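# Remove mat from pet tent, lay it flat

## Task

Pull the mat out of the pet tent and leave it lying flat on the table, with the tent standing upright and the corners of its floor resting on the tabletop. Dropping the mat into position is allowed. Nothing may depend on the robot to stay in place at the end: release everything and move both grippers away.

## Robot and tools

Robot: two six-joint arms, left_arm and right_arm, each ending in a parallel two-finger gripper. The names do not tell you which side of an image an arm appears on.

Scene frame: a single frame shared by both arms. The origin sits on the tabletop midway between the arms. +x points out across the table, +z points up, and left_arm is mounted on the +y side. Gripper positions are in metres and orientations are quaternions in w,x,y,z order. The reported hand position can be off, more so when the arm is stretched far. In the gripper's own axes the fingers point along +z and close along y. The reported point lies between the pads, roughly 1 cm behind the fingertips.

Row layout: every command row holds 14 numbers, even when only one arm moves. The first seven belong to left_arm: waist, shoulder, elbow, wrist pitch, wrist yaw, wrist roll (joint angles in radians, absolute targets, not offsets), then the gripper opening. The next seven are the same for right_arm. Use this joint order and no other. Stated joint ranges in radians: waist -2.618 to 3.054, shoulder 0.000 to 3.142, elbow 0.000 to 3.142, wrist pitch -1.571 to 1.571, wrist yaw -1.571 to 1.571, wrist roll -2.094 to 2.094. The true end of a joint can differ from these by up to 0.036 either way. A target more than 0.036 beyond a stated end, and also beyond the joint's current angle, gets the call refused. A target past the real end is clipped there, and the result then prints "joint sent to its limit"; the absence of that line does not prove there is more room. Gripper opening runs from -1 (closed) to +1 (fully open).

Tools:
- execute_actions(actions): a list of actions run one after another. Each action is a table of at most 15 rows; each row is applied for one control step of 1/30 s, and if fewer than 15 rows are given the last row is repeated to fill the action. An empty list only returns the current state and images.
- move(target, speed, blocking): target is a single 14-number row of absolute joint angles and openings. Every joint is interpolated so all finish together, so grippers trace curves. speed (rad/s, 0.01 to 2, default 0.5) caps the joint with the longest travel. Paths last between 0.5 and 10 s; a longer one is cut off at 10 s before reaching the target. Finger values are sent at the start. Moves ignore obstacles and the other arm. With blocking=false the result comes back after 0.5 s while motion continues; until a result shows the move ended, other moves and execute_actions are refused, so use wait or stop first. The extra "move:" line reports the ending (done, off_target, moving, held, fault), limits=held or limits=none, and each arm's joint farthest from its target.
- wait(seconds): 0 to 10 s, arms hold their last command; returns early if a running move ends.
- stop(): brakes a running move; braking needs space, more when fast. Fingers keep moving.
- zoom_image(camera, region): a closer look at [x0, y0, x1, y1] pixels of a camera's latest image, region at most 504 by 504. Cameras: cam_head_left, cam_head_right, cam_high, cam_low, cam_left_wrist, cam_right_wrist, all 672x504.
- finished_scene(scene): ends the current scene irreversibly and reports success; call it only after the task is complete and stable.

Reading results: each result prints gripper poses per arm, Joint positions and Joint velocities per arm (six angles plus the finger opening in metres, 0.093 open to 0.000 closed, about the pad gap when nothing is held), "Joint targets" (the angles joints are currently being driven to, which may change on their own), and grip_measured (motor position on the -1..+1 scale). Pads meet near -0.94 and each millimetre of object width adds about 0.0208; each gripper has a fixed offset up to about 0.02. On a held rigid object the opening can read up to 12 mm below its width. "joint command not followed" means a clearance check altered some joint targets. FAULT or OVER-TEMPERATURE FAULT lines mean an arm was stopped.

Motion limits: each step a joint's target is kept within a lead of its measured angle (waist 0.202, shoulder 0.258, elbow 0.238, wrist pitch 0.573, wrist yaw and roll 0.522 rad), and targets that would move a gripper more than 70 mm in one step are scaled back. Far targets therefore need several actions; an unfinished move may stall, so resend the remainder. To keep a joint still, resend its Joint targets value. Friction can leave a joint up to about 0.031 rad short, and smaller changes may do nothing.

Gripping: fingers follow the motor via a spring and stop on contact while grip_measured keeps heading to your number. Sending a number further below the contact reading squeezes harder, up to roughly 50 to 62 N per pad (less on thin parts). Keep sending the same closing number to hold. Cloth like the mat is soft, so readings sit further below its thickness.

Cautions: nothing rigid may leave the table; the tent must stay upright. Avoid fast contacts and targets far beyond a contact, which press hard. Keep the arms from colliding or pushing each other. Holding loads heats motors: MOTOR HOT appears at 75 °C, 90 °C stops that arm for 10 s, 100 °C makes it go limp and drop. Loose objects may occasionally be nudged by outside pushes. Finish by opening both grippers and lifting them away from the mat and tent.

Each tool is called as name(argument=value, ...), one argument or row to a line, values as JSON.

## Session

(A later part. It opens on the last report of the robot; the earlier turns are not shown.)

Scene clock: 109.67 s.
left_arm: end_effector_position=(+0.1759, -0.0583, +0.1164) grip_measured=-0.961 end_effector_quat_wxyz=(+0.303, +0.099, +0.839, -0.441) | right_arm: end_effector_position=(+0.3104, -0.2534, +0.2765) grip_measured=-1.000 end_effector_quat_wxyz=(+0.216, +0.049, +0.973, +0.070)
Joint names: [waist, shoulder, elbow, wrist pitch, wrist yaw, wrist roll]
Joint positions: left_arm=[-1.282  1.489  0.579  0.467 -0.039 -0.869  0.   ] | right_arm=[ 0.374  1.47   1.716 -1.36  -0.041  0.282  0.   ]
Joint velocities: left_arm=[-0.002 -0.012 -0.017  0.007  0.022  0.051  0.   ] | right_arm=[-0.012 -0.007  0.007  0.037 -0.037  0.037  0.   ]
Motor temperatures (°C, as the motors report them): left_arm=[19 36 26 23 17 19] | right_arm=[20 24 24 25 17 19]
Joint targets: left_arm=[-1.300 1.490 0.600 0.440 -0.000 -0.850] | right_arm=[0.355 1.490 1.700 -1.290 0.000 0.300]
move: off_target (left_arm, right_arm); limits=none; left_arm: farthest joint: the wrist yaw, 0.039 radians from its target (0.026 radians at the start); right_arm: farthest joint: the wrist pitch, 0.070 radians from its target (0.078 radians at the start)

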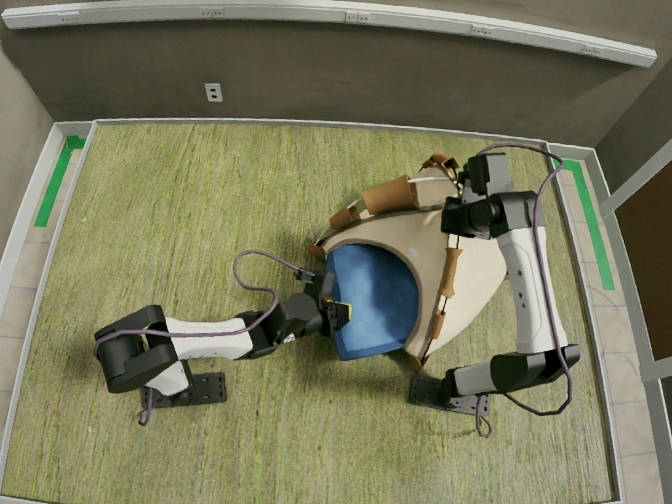

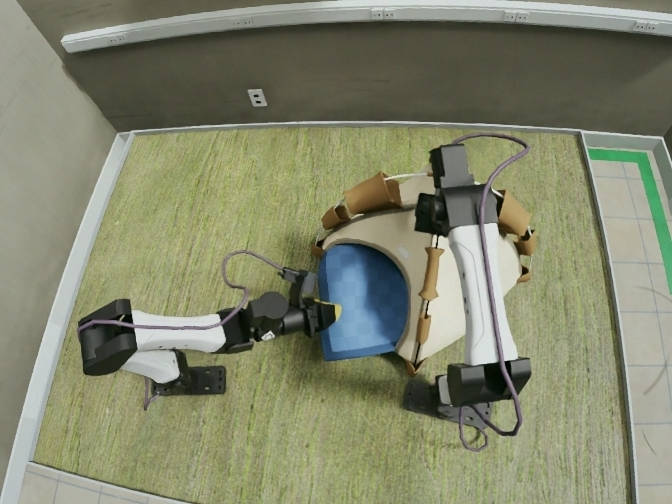

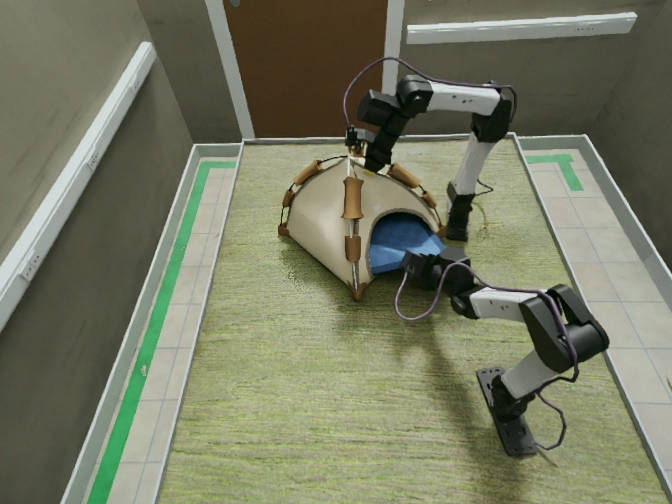

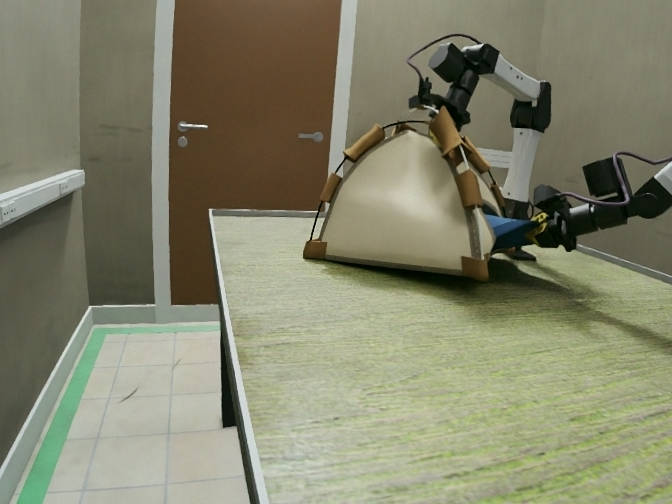

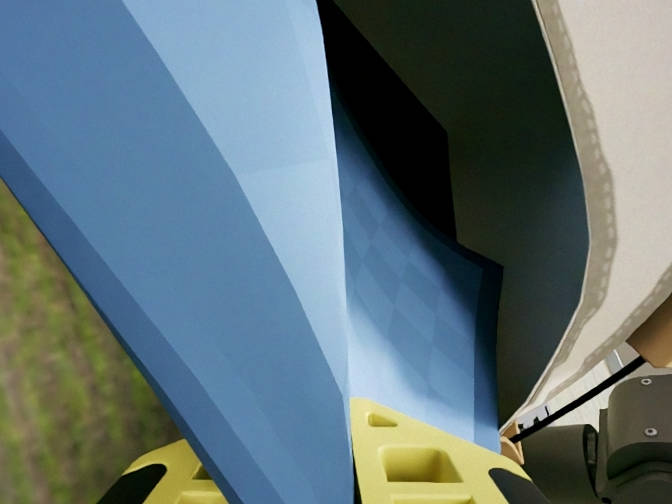

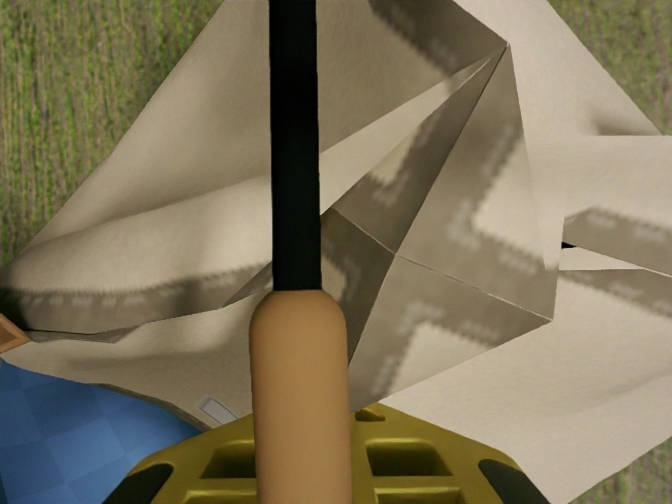

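move(
  target=[-1.2,1.68,0.74,0.46,0,-1.4,-1,0.36,1.47,1.72,-1.3,0,0.3,0.6],
  speed=0.4,
)

move(
  target=[-1.2,1.68,0.74,0.46,0,-1.4,-1,0.40,1.40,1.92,-1.3,0,0.3,0.6],
  speed=0.4,
)

move(
  target=[-1.2,1.68,0.74,0.46,0,-1.4,-1,0.62,1.45,1.92,-1.3,0,0,0.6],
  speed=0.4,
)

Scene clock: 112.63 s.
left_arm: end_effector_position=(+0.2127, -0.0785, +0.0966) grip_measured=-0.960 end_effector_quat_wxyz=(+0.175, -0.142, +0.846, -0.484) | right_arm: end_effector_position=(+0.3218, -0.2583, +0.2818) grip_measured=+0.598 end_effector_quat_wxyz=(+0.242, +0.060, +0.966, +0.062)
Joint names: [waist, shoulder, elbow, wrist pitch, wrist yaw, wrist roll]
Joint positions: left_arm=[-1.213  1.67   0.713  0.467 -0.    -1.39   0.   ] | right_arm=[ 0.368  1.47   1.716 -1.311 -0.011  0.292  0.074]
Joint velocities: left_arm=[-0.012 -0.022 -0.002  0.037  0.022 -0.066  0.   ] | right_arm=[ 0.002 -0.007 -0.002 -0.007 -0.037 -0.007 -0.   ]
Motor temperatures (°C, as the motors report them): left_arm=[19 35 26 23 17 19] | right_arm=[20 24 24 25 17 19]
Joint targets: left_arm=[-1.200 1.680 0.740 0.460 0.000 -1.400] | right_arm=[0.360 1.470 1.720 -1.300 0.000 0.300]
move: off_target (left_arm); limits=none; left_arm: farthest joint: the elbow, 0.027 radians from its target (0.161 radians at the start); right_arm: farthest joint: the wrist pitch, 0.011 radians from its target (0.060 radians at the start)

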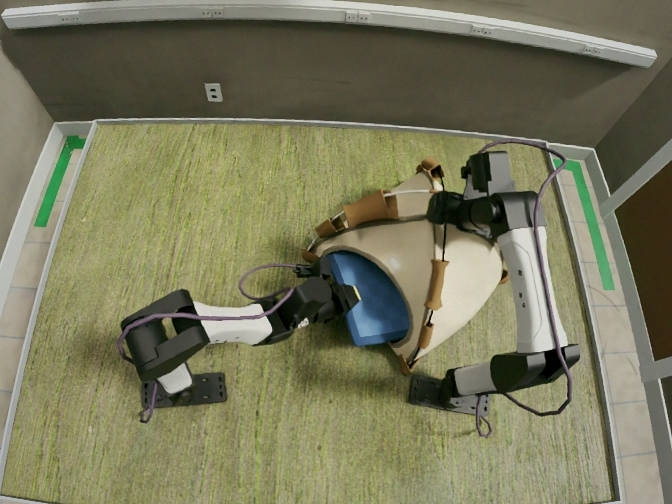

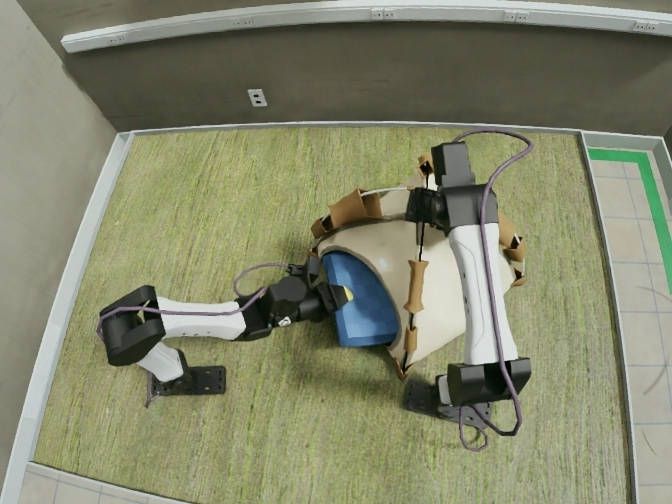

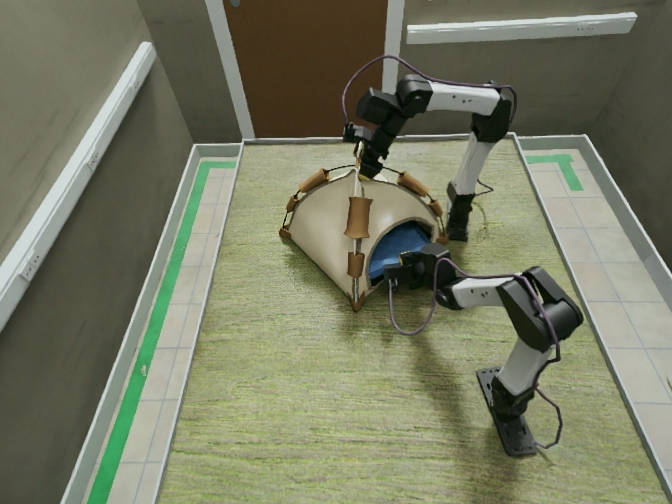

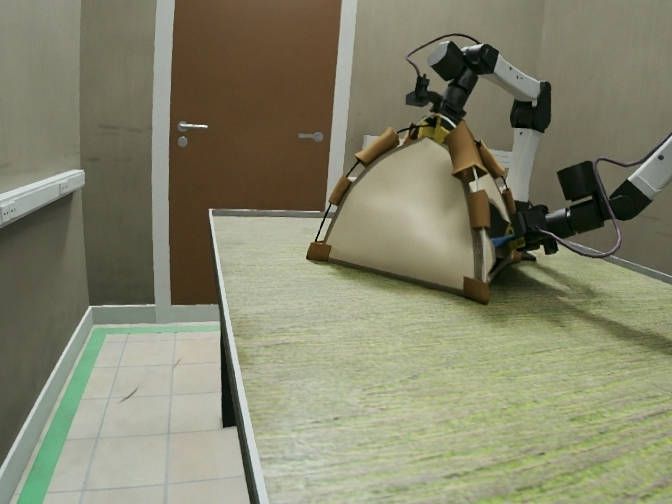

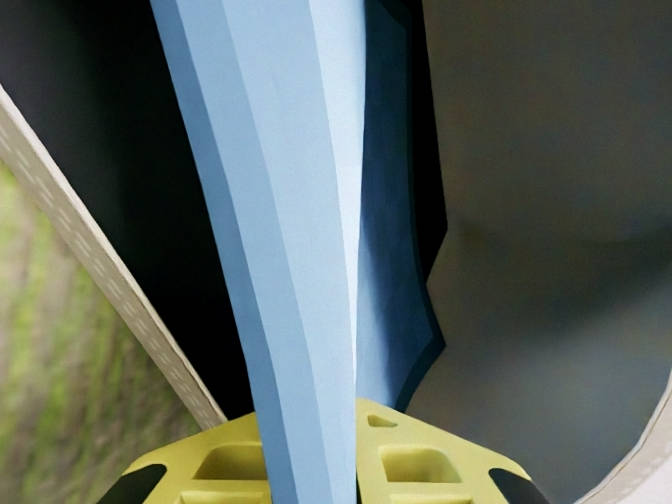

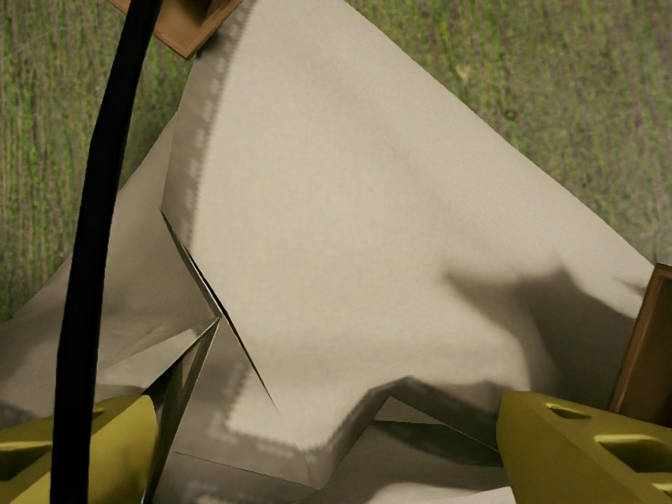

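Scene clock: 113.53 s.
left_arm: end_effector_position=(+0.2127, -0.0785, +0.0966) grip_measured=-0.960 end_effector_quat_wxyz=(+0.174, -0.142, +0.845, -0.484) | right_arm: end_effector_position=(+0.3181, -0.2514, +0.3695) grip_measured=+0.598 end_effector_quat_wxyz=(+0.362, +0.046, +0.926, +0.092)
Joint names: [waist, shoulder, elbow, wrist pitch, wrist yaw, wrist roll]
Joint positions: left_arm=[-1.213  1.67   0.713  0.467 -0.    -1.392  0.   ] | right_arm=[ 0.393  1.407  1.907 -1.304 -0.007  0.292  0.074]
Joint velocities: left_arm=[-0.007  0.002 -0.002  0.037 -0.007 -0.022  0.   ] | right_arm=[ 0.012 -0.012 -0.002  0.007 -0.051  0.051 -0.   ]
Motor temperatures (°C, as the motors report them): left_arm=[19 35 26 23 17 19] | right_arm=[20 24 24 25 17 19]
Joint targets: left_arm=[-1.200 1.680 0.740 0.460 -0.000 -1.400] | right_arm=[0.400 1.400 1.920 -1.300 -0.000 0.300]
move: off_target (left_arm); limits=none; left_arm: farthest joint: the elbow, 0.027 radians from its target (0.027 radians at the start); right_arm: farthest joint: the elbow, 0.013 radians from its target (0.204 radians at the start)

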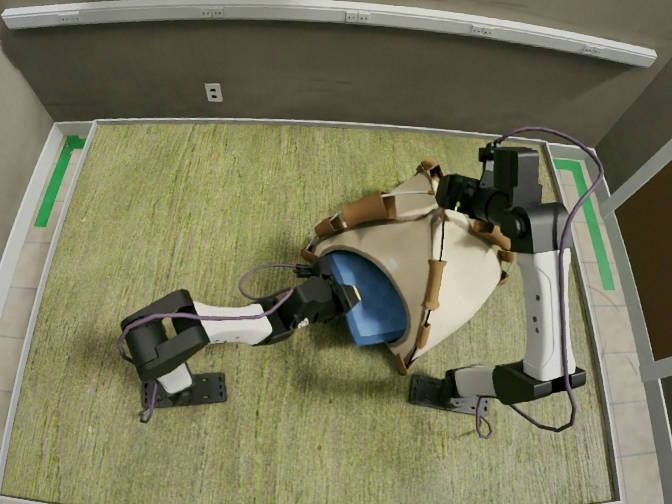

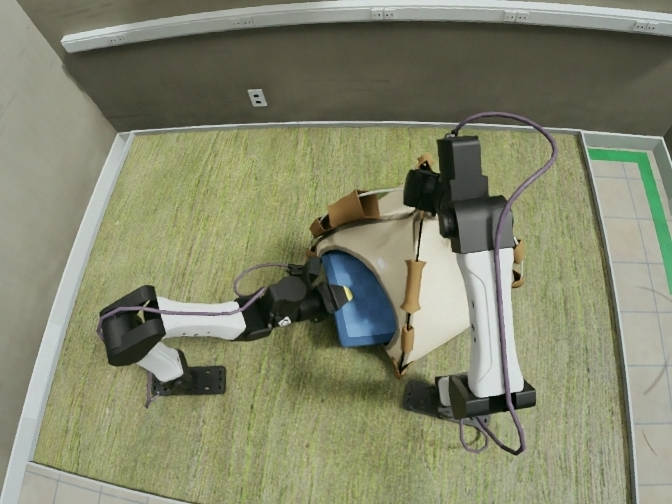

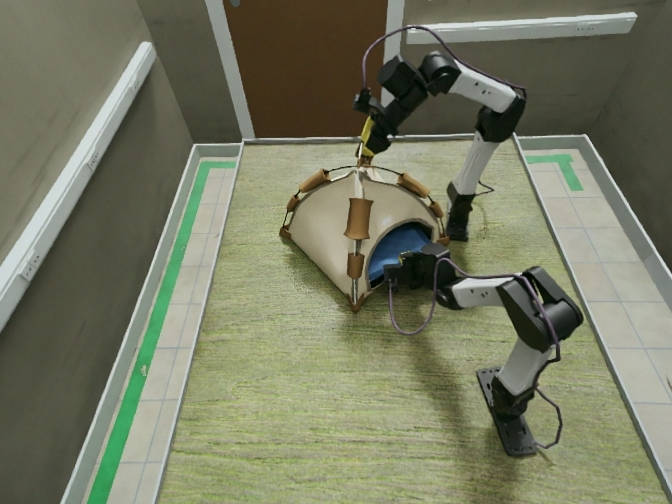

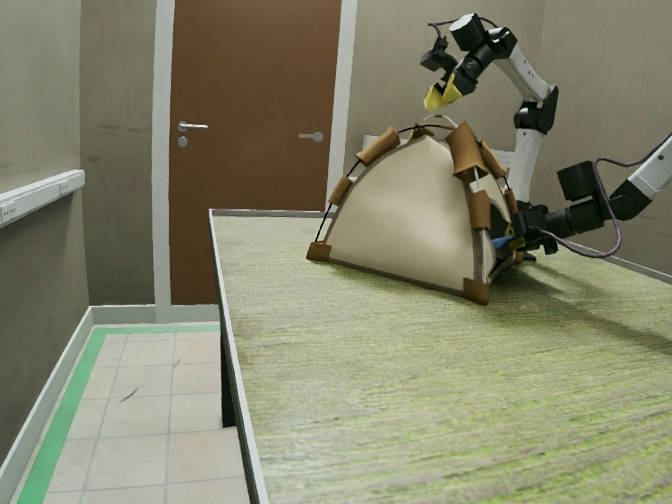

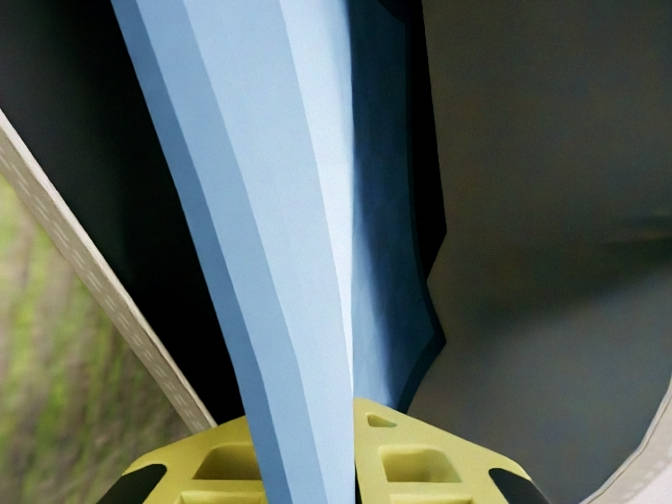

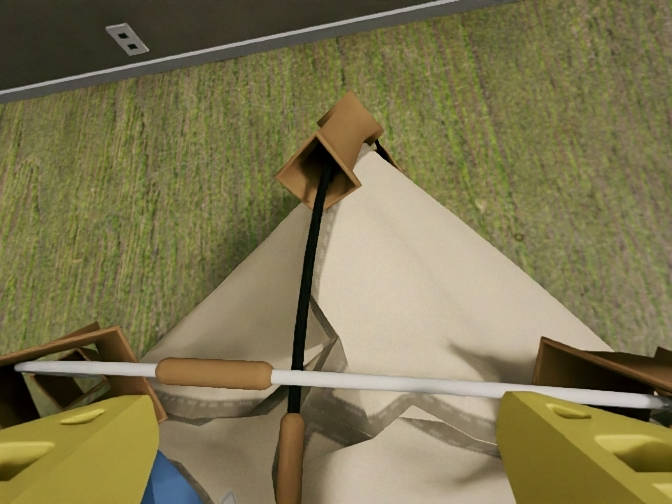

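Scene clock: 115.00 s.
left_arm: end_effector_position=(+0.2127, -0.0785, +0.0966) grip_measured=-0.960 end_effector_quat_wxyz=(+0.174, -0.142, +0.845, -0.484) | right_arm: end_effector_position=(+0.3022, -0.1793, +0.3616) grip_measured=+0.598 end_effector_quat_wxyz=(+0.354, -0.187, +0.913, +0.078)
Joint names: [waist, shoulder, elbow, wrist pitch, wrist yaw, wrist roll]
Joint positions: left_arm=[-1.213  1.67   0.713  0.467 -0.    -1.392  0.   ] | right_arm=[ 0.614  1.433  1.907 -1.304 -0.005  0.01   0.074]
Joint velocities: left_arm=[ 0.002  0.012 -0.017 -0.037  0.007  0.022  0.   ] | right_arm=[-0.007 -0.007  0.002  0.051 -0.066 -0.007 -0.001]
Motor temperatures (°C, as the motors report them): left_arm=[19 35 26 24 17 19] | right_arm=[20 24 24 25 17 19]
Joint targets: left_arm=[-1.200 1.680 0.740 0.460 -0.000 -1.400] | right_arm=[0.620 1.450 1.920 -1.300 -0.000 -0.000]
move: off_target (left_arm); limits=none; left_arm: farthest joint: the elbow, 0.027 radians from its target (0.027 radians at the start); right_arm: farthest joint: the shoulder, 0.017 radians from its target (0.043 radians at the start)

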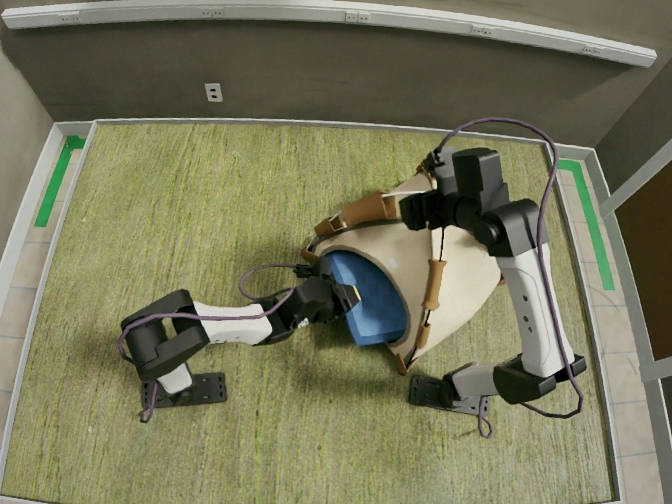

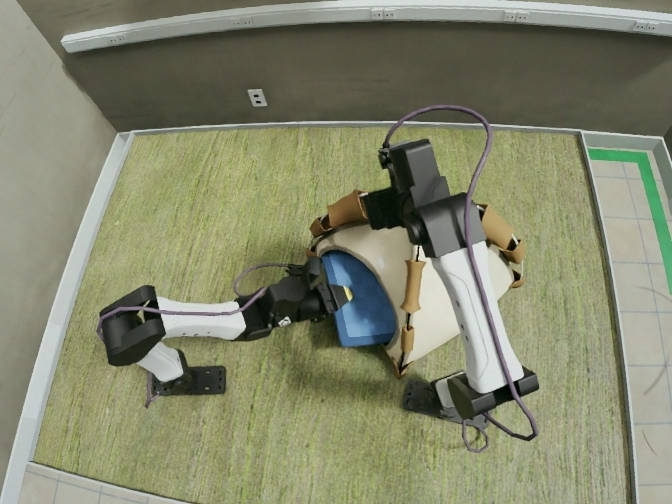

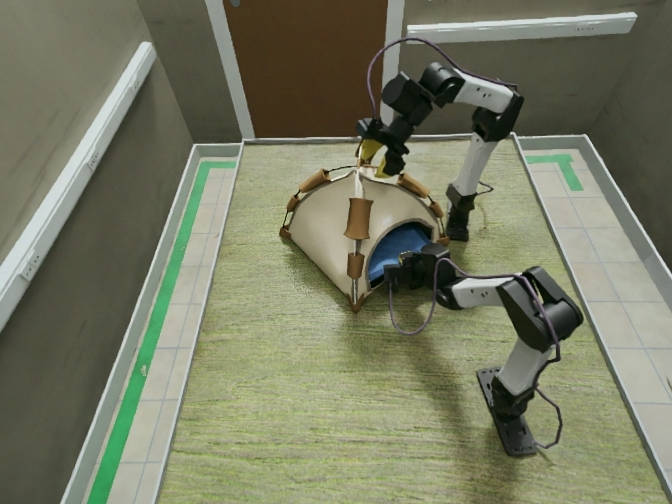

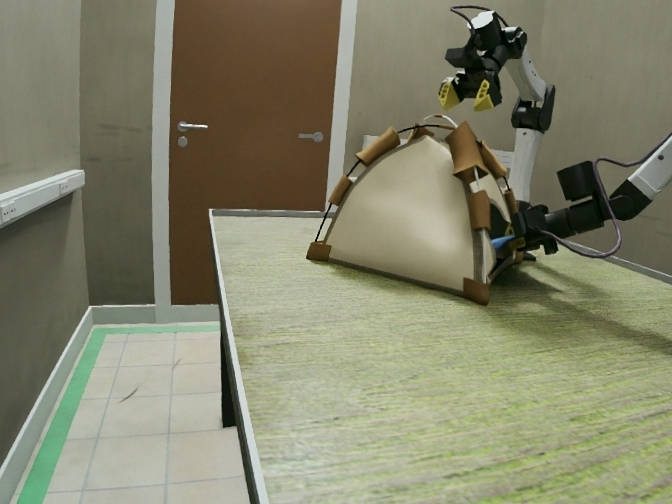

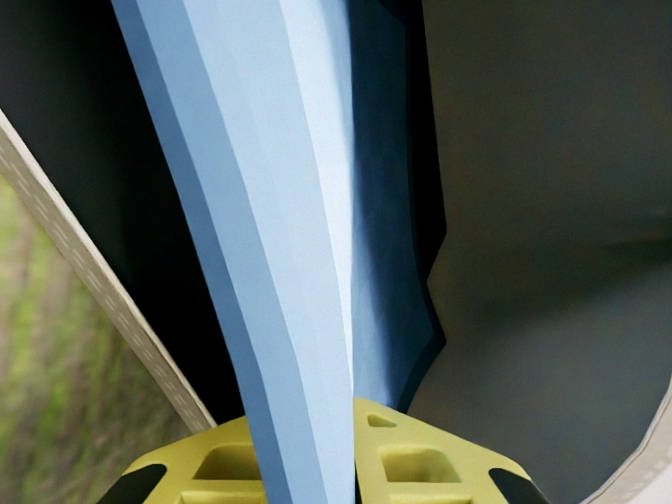

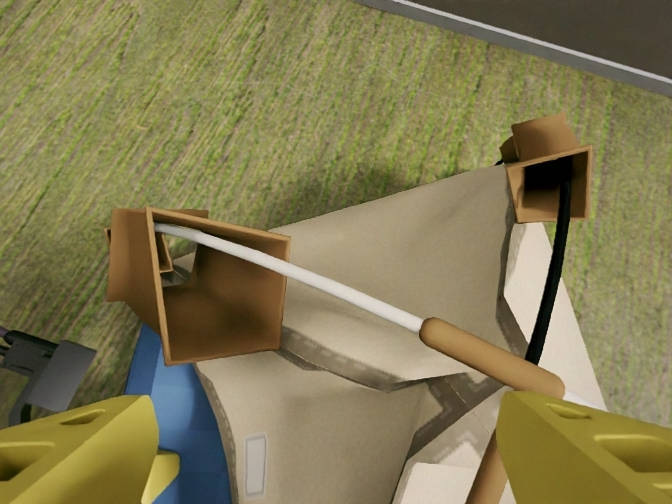

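move(
  target=[-1.2,1.68,0.74,0.46,0,-1.4,-1,0.74,1.96,2.54,-1.56,0,-0.9,1],
  speed=0.5,
)

Scene clock: 118.23 s.
left_arm: end_effector_position=(+0.2127, -0.0785, +0.0966) grip_measured=-0.960 end_effector_quat_wxyz=(+0.174, -0.142, +0.845, -0.484) | right_arm: end_effector_position=(+0.3592, -0.0989, +0.3425) grip_measured=+0.980 end_effector_quat_wxyz=(-0.290, +0.624, -0.724, +0.050)
Joint names: [waist, shoulder, elbow, wrist pitch, wrist yaw, wrist roll]
Joint positions: left_arm=[-1.213  1.67   0.713  0.467 -0.    -1.392  0.   ] | right_arm=[ 0.734  1.944  2.52  -1.549 -0.005 -0.89   0.092]
Joint velocities: left_arm=[-0.017  0.022  0.007  0.066 -0.051  0.051  0.   ] | right_arm=[-0.037  0.012 -0.012 -0.037 -0.037  0.007 -0.   ]
Motor temperatures (°C, as the motors report them): left_arm=[19 34 26 24 17 19] | right_arm=[20 24 24 25 17 19]
Joint targets: left_arm=[-1.200 1.680 0.740 0.460 0.000 -1.400] | right_arm=[0.740 1.960 2.540 -1.560 0.000 -0.900]
move: off_target (left_arm); limits=none; left_arm: farthest joint: the elbow, 0.027 radians from its target (0.027 radians at the start); right_arm: farthest joint: the elbow, 0.020 radians from its target (0.633 radians at the start)

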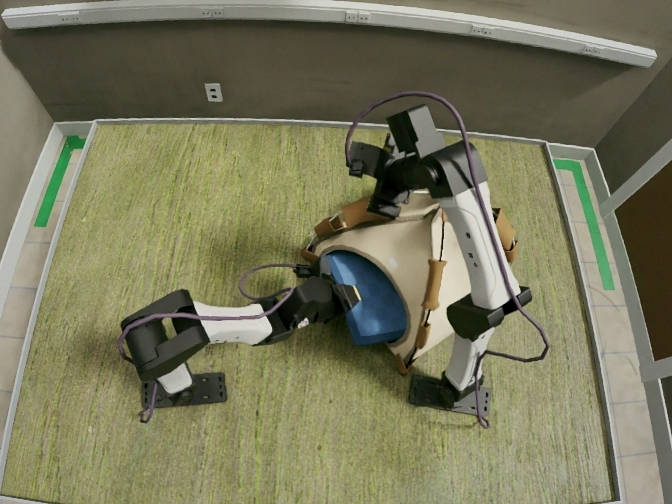

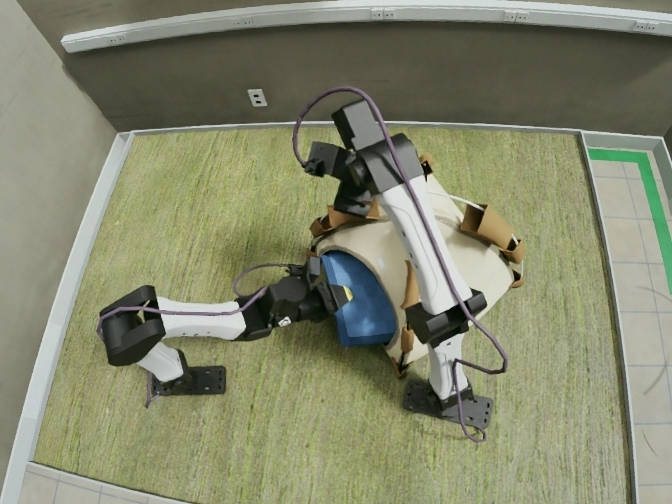

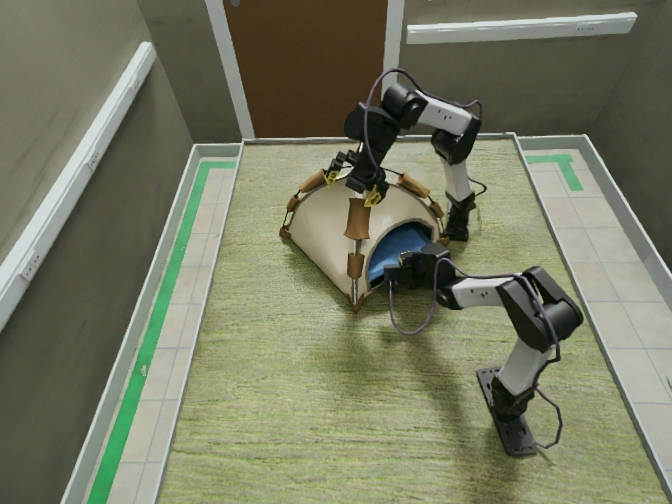

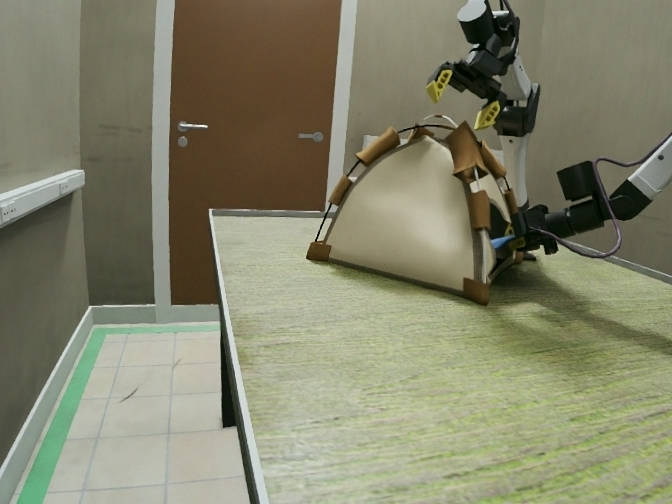

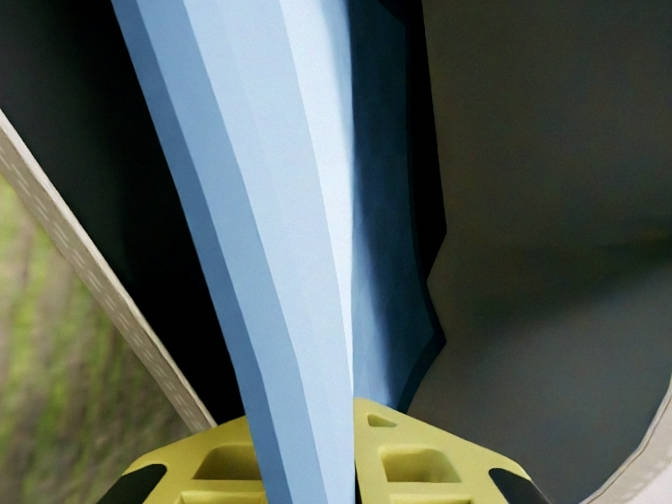

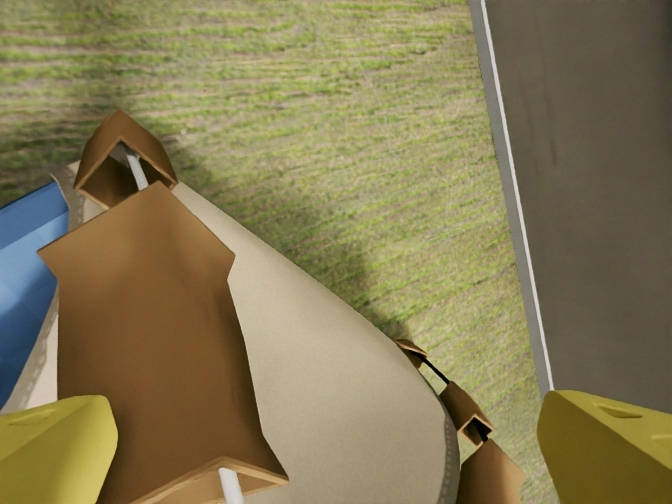

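move(
  target=[-1.2,1.68,0.74,0.46,0,-1.4,-1,0.82,1.88,2.36,-1.56,0,-0.9,1],
  speed=0.3,
)

move(
  target=[-1.2,1.68,0.74,0.46,0,-1.4,-1,0.82,1.90,2.15,-1.45,0,-0.9,1],
  speed=0.25,
)

Scene clock: 119.67 s.
left_arm: end_effector_position=(+0.2127, -0.0785, +0.0966) grip_measured=-0.960 end_effector_quat_wxyz=(+0.174, -0.142, +0.845, -0.484) | right_arm: end_effector_position=(+0.3285, -0.0782, +0.3167) grip_measured=+0.980 end_effector_quat_wxyz=(-0.244, +0.662, -0.708, +0.031)
Joint names: [waist, shoulder, elbow, wrist pitch, wrist yaw, wrist roll]
Joint positions: left_arm=[-1.213  1.67   0.713  0.467 -0.    -1.392  0.   ] | right_arm=[ 0.815  1.901  2.381 -1.553 -0.005 -0.89   0.092]
Joint velocities: left_arm=[-0.007  0.002 -0.007  0.051 -0.022 -0.007  0.   ] | right_arm=[ 0.007  0.007  0.002  0.081  0.007  0.007 -0.   ]
Motor temperatures (°C, as the motors report them): left_arm=[19 34 27 24 17 19] | right_arm=[20 24 24 25 17 19]
Joint targets: left_arm=[-1.200 1.680 0.740 0.460 -0.000 -1.400] | right_arm=[0.820 1.880 2.360 -1.560 -0.000 -0.900]
move: off_target (left_arm, right_arm); limits=none; left_arm: farthest joint: the elbow, 0.027 radians from its target (0.027 radians at the start); right_arm: farthest joint: the shoulder, 0.021 radians from its target (0.064 radians at the start)

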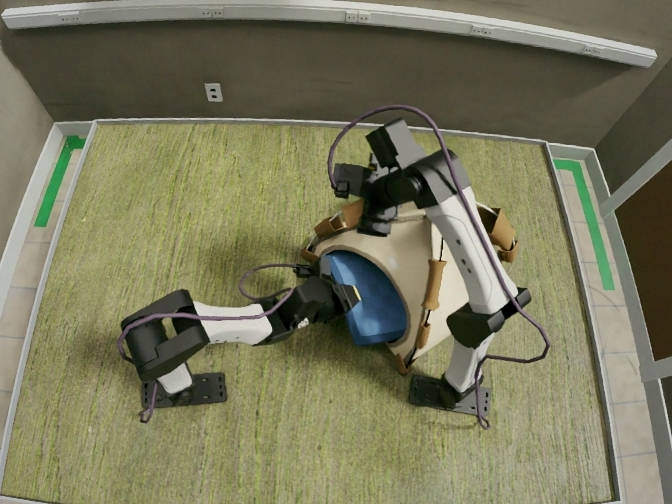

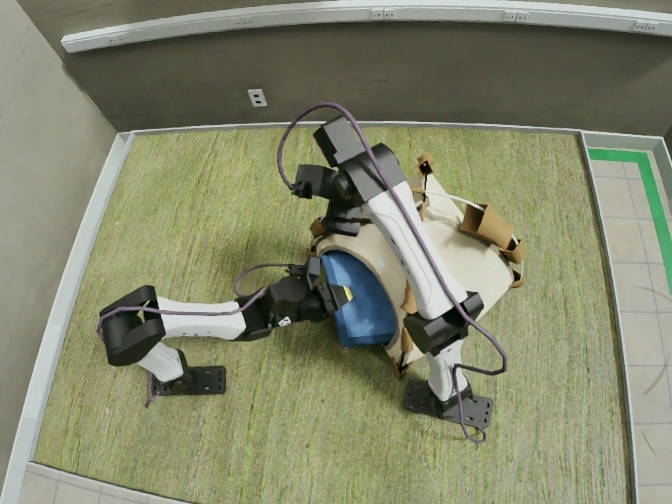

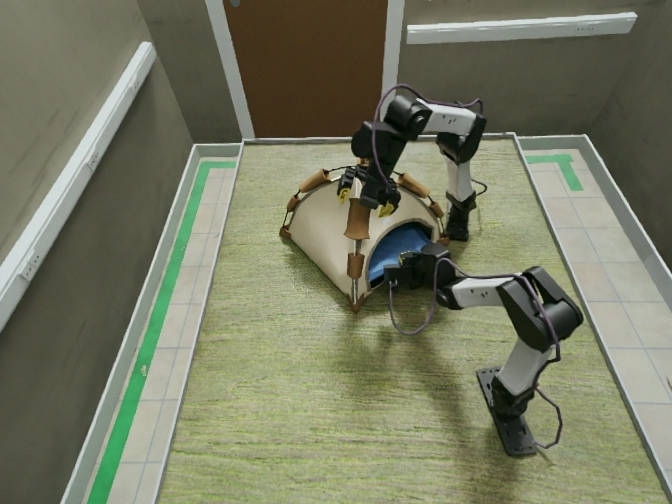

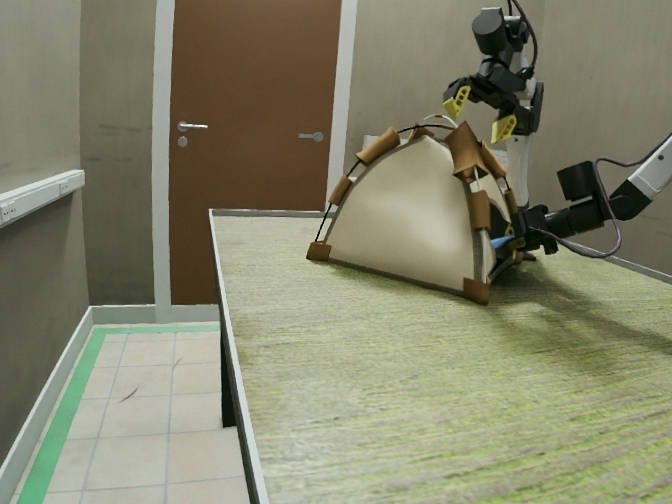

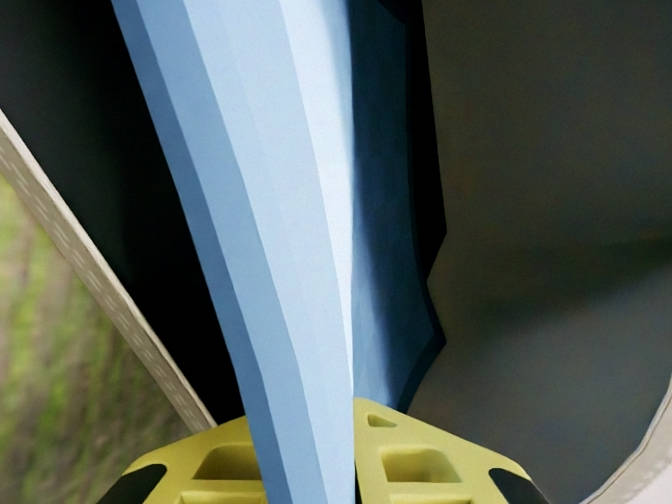

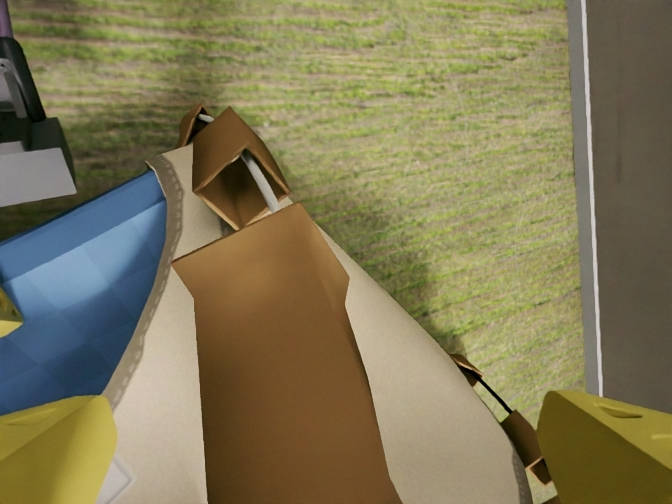

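Scene clock: 121.17 s.
left_arm: end_effector_position=(+0.2127, -0.0785, +0.0966) grip_measured=-0.960 end_effector_quat_wxyz=(+0.174, -0.142, +0.845, -0.484) | right_arm: end_effector_position=(+0.3321, -0.0757, +0.2606) grip_measured=+0.980 end_effector_quat_wxyz=(-0.186, +0.671, -0.717, +0.023)
Joint names: [waist, shoulder, elbow, wrist pitch, wrist yaw, wrist roll]
Joint positions: left_arm=[-1.213  1.67   0.713  0.467 -0.    -1.392  0.   ] | right_arm=[ 0.815  1.901  2.168 -1.461 -0.005 -0.89   0.092]
Joint velocities: left_arm=[ 0.007  0.002  0.017 -0.037  0.051  0.007  0.   ] | right_arm=[-0.022 -0.007  0.002 -0.037 -0.007 -0.037 -0.001]
Motor temperatures (°C, as the motors report them): left_arm=[19 34 27 24 17 19] | right_arm=[20 25 24 25 17 19]
Joint targets: left_arm=[-1.200 1.680 0.740 0.460 0.000 -1.400] | right_arm=[0.820 1.900 2.150 -1.450 0.000 -0.900]
move: off_target (left_arm); limits=none; left_arm: farthest joint: the elbow, 0.027 radians from its target (0.027 radians at the start); right_arm: farthest joint: the elbow, 0.018 radians from its target (0.231 radians at the start)

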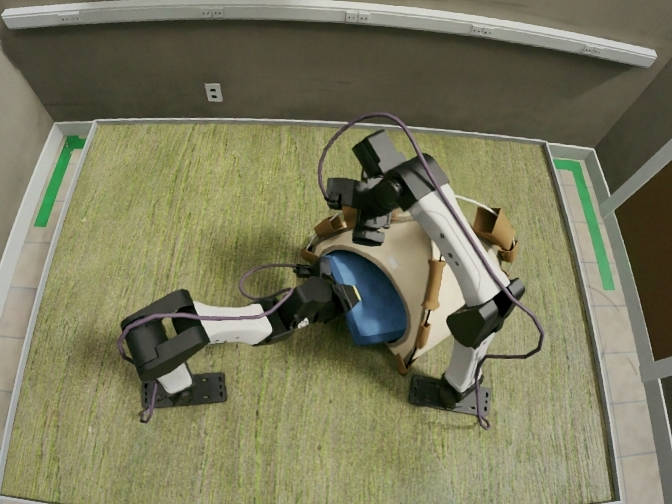

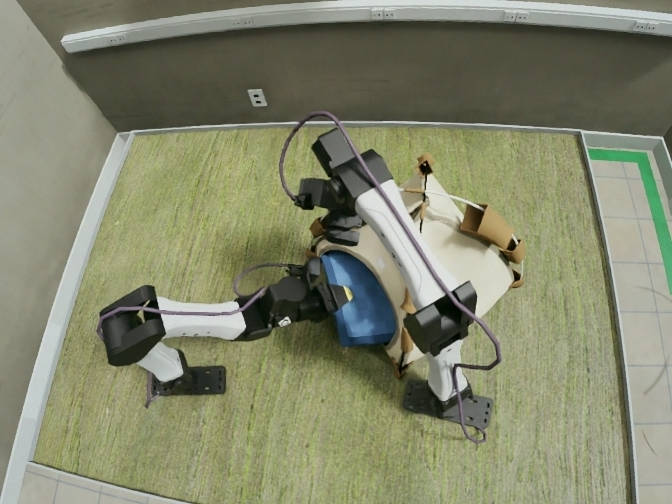

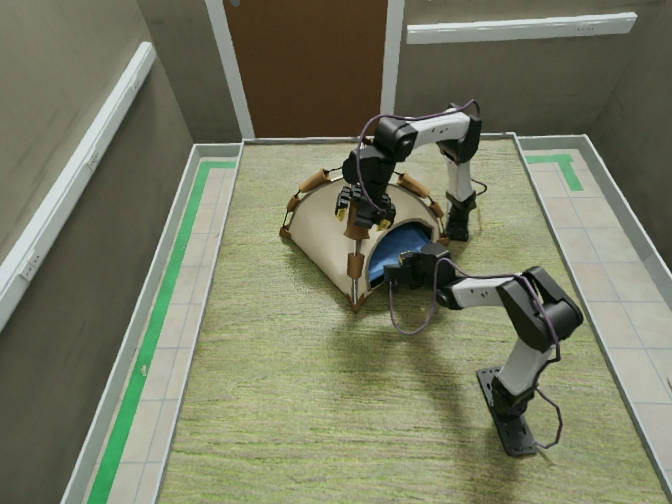

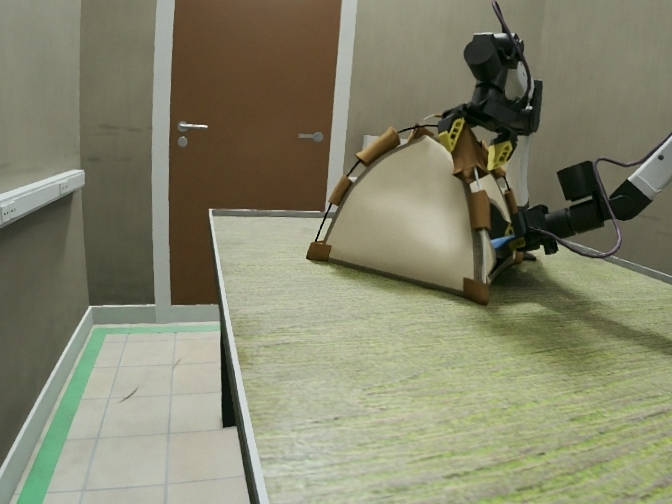

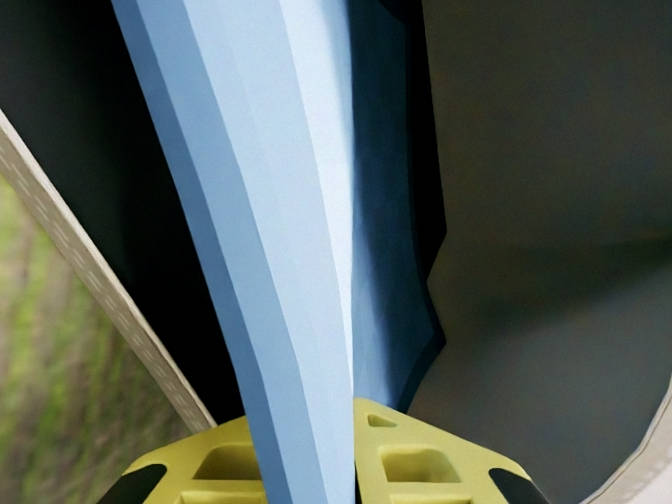

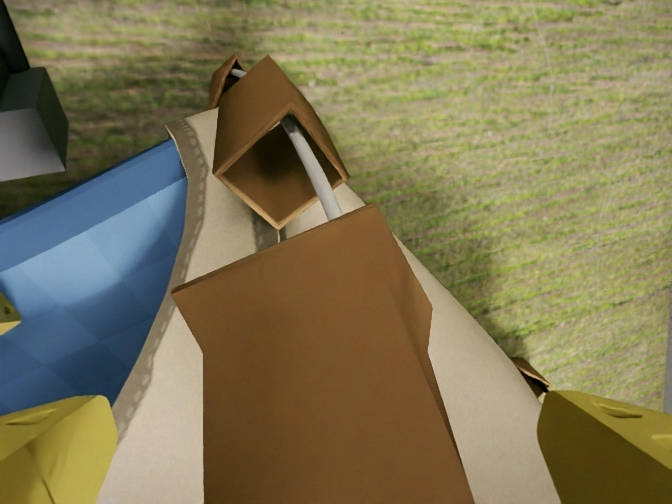

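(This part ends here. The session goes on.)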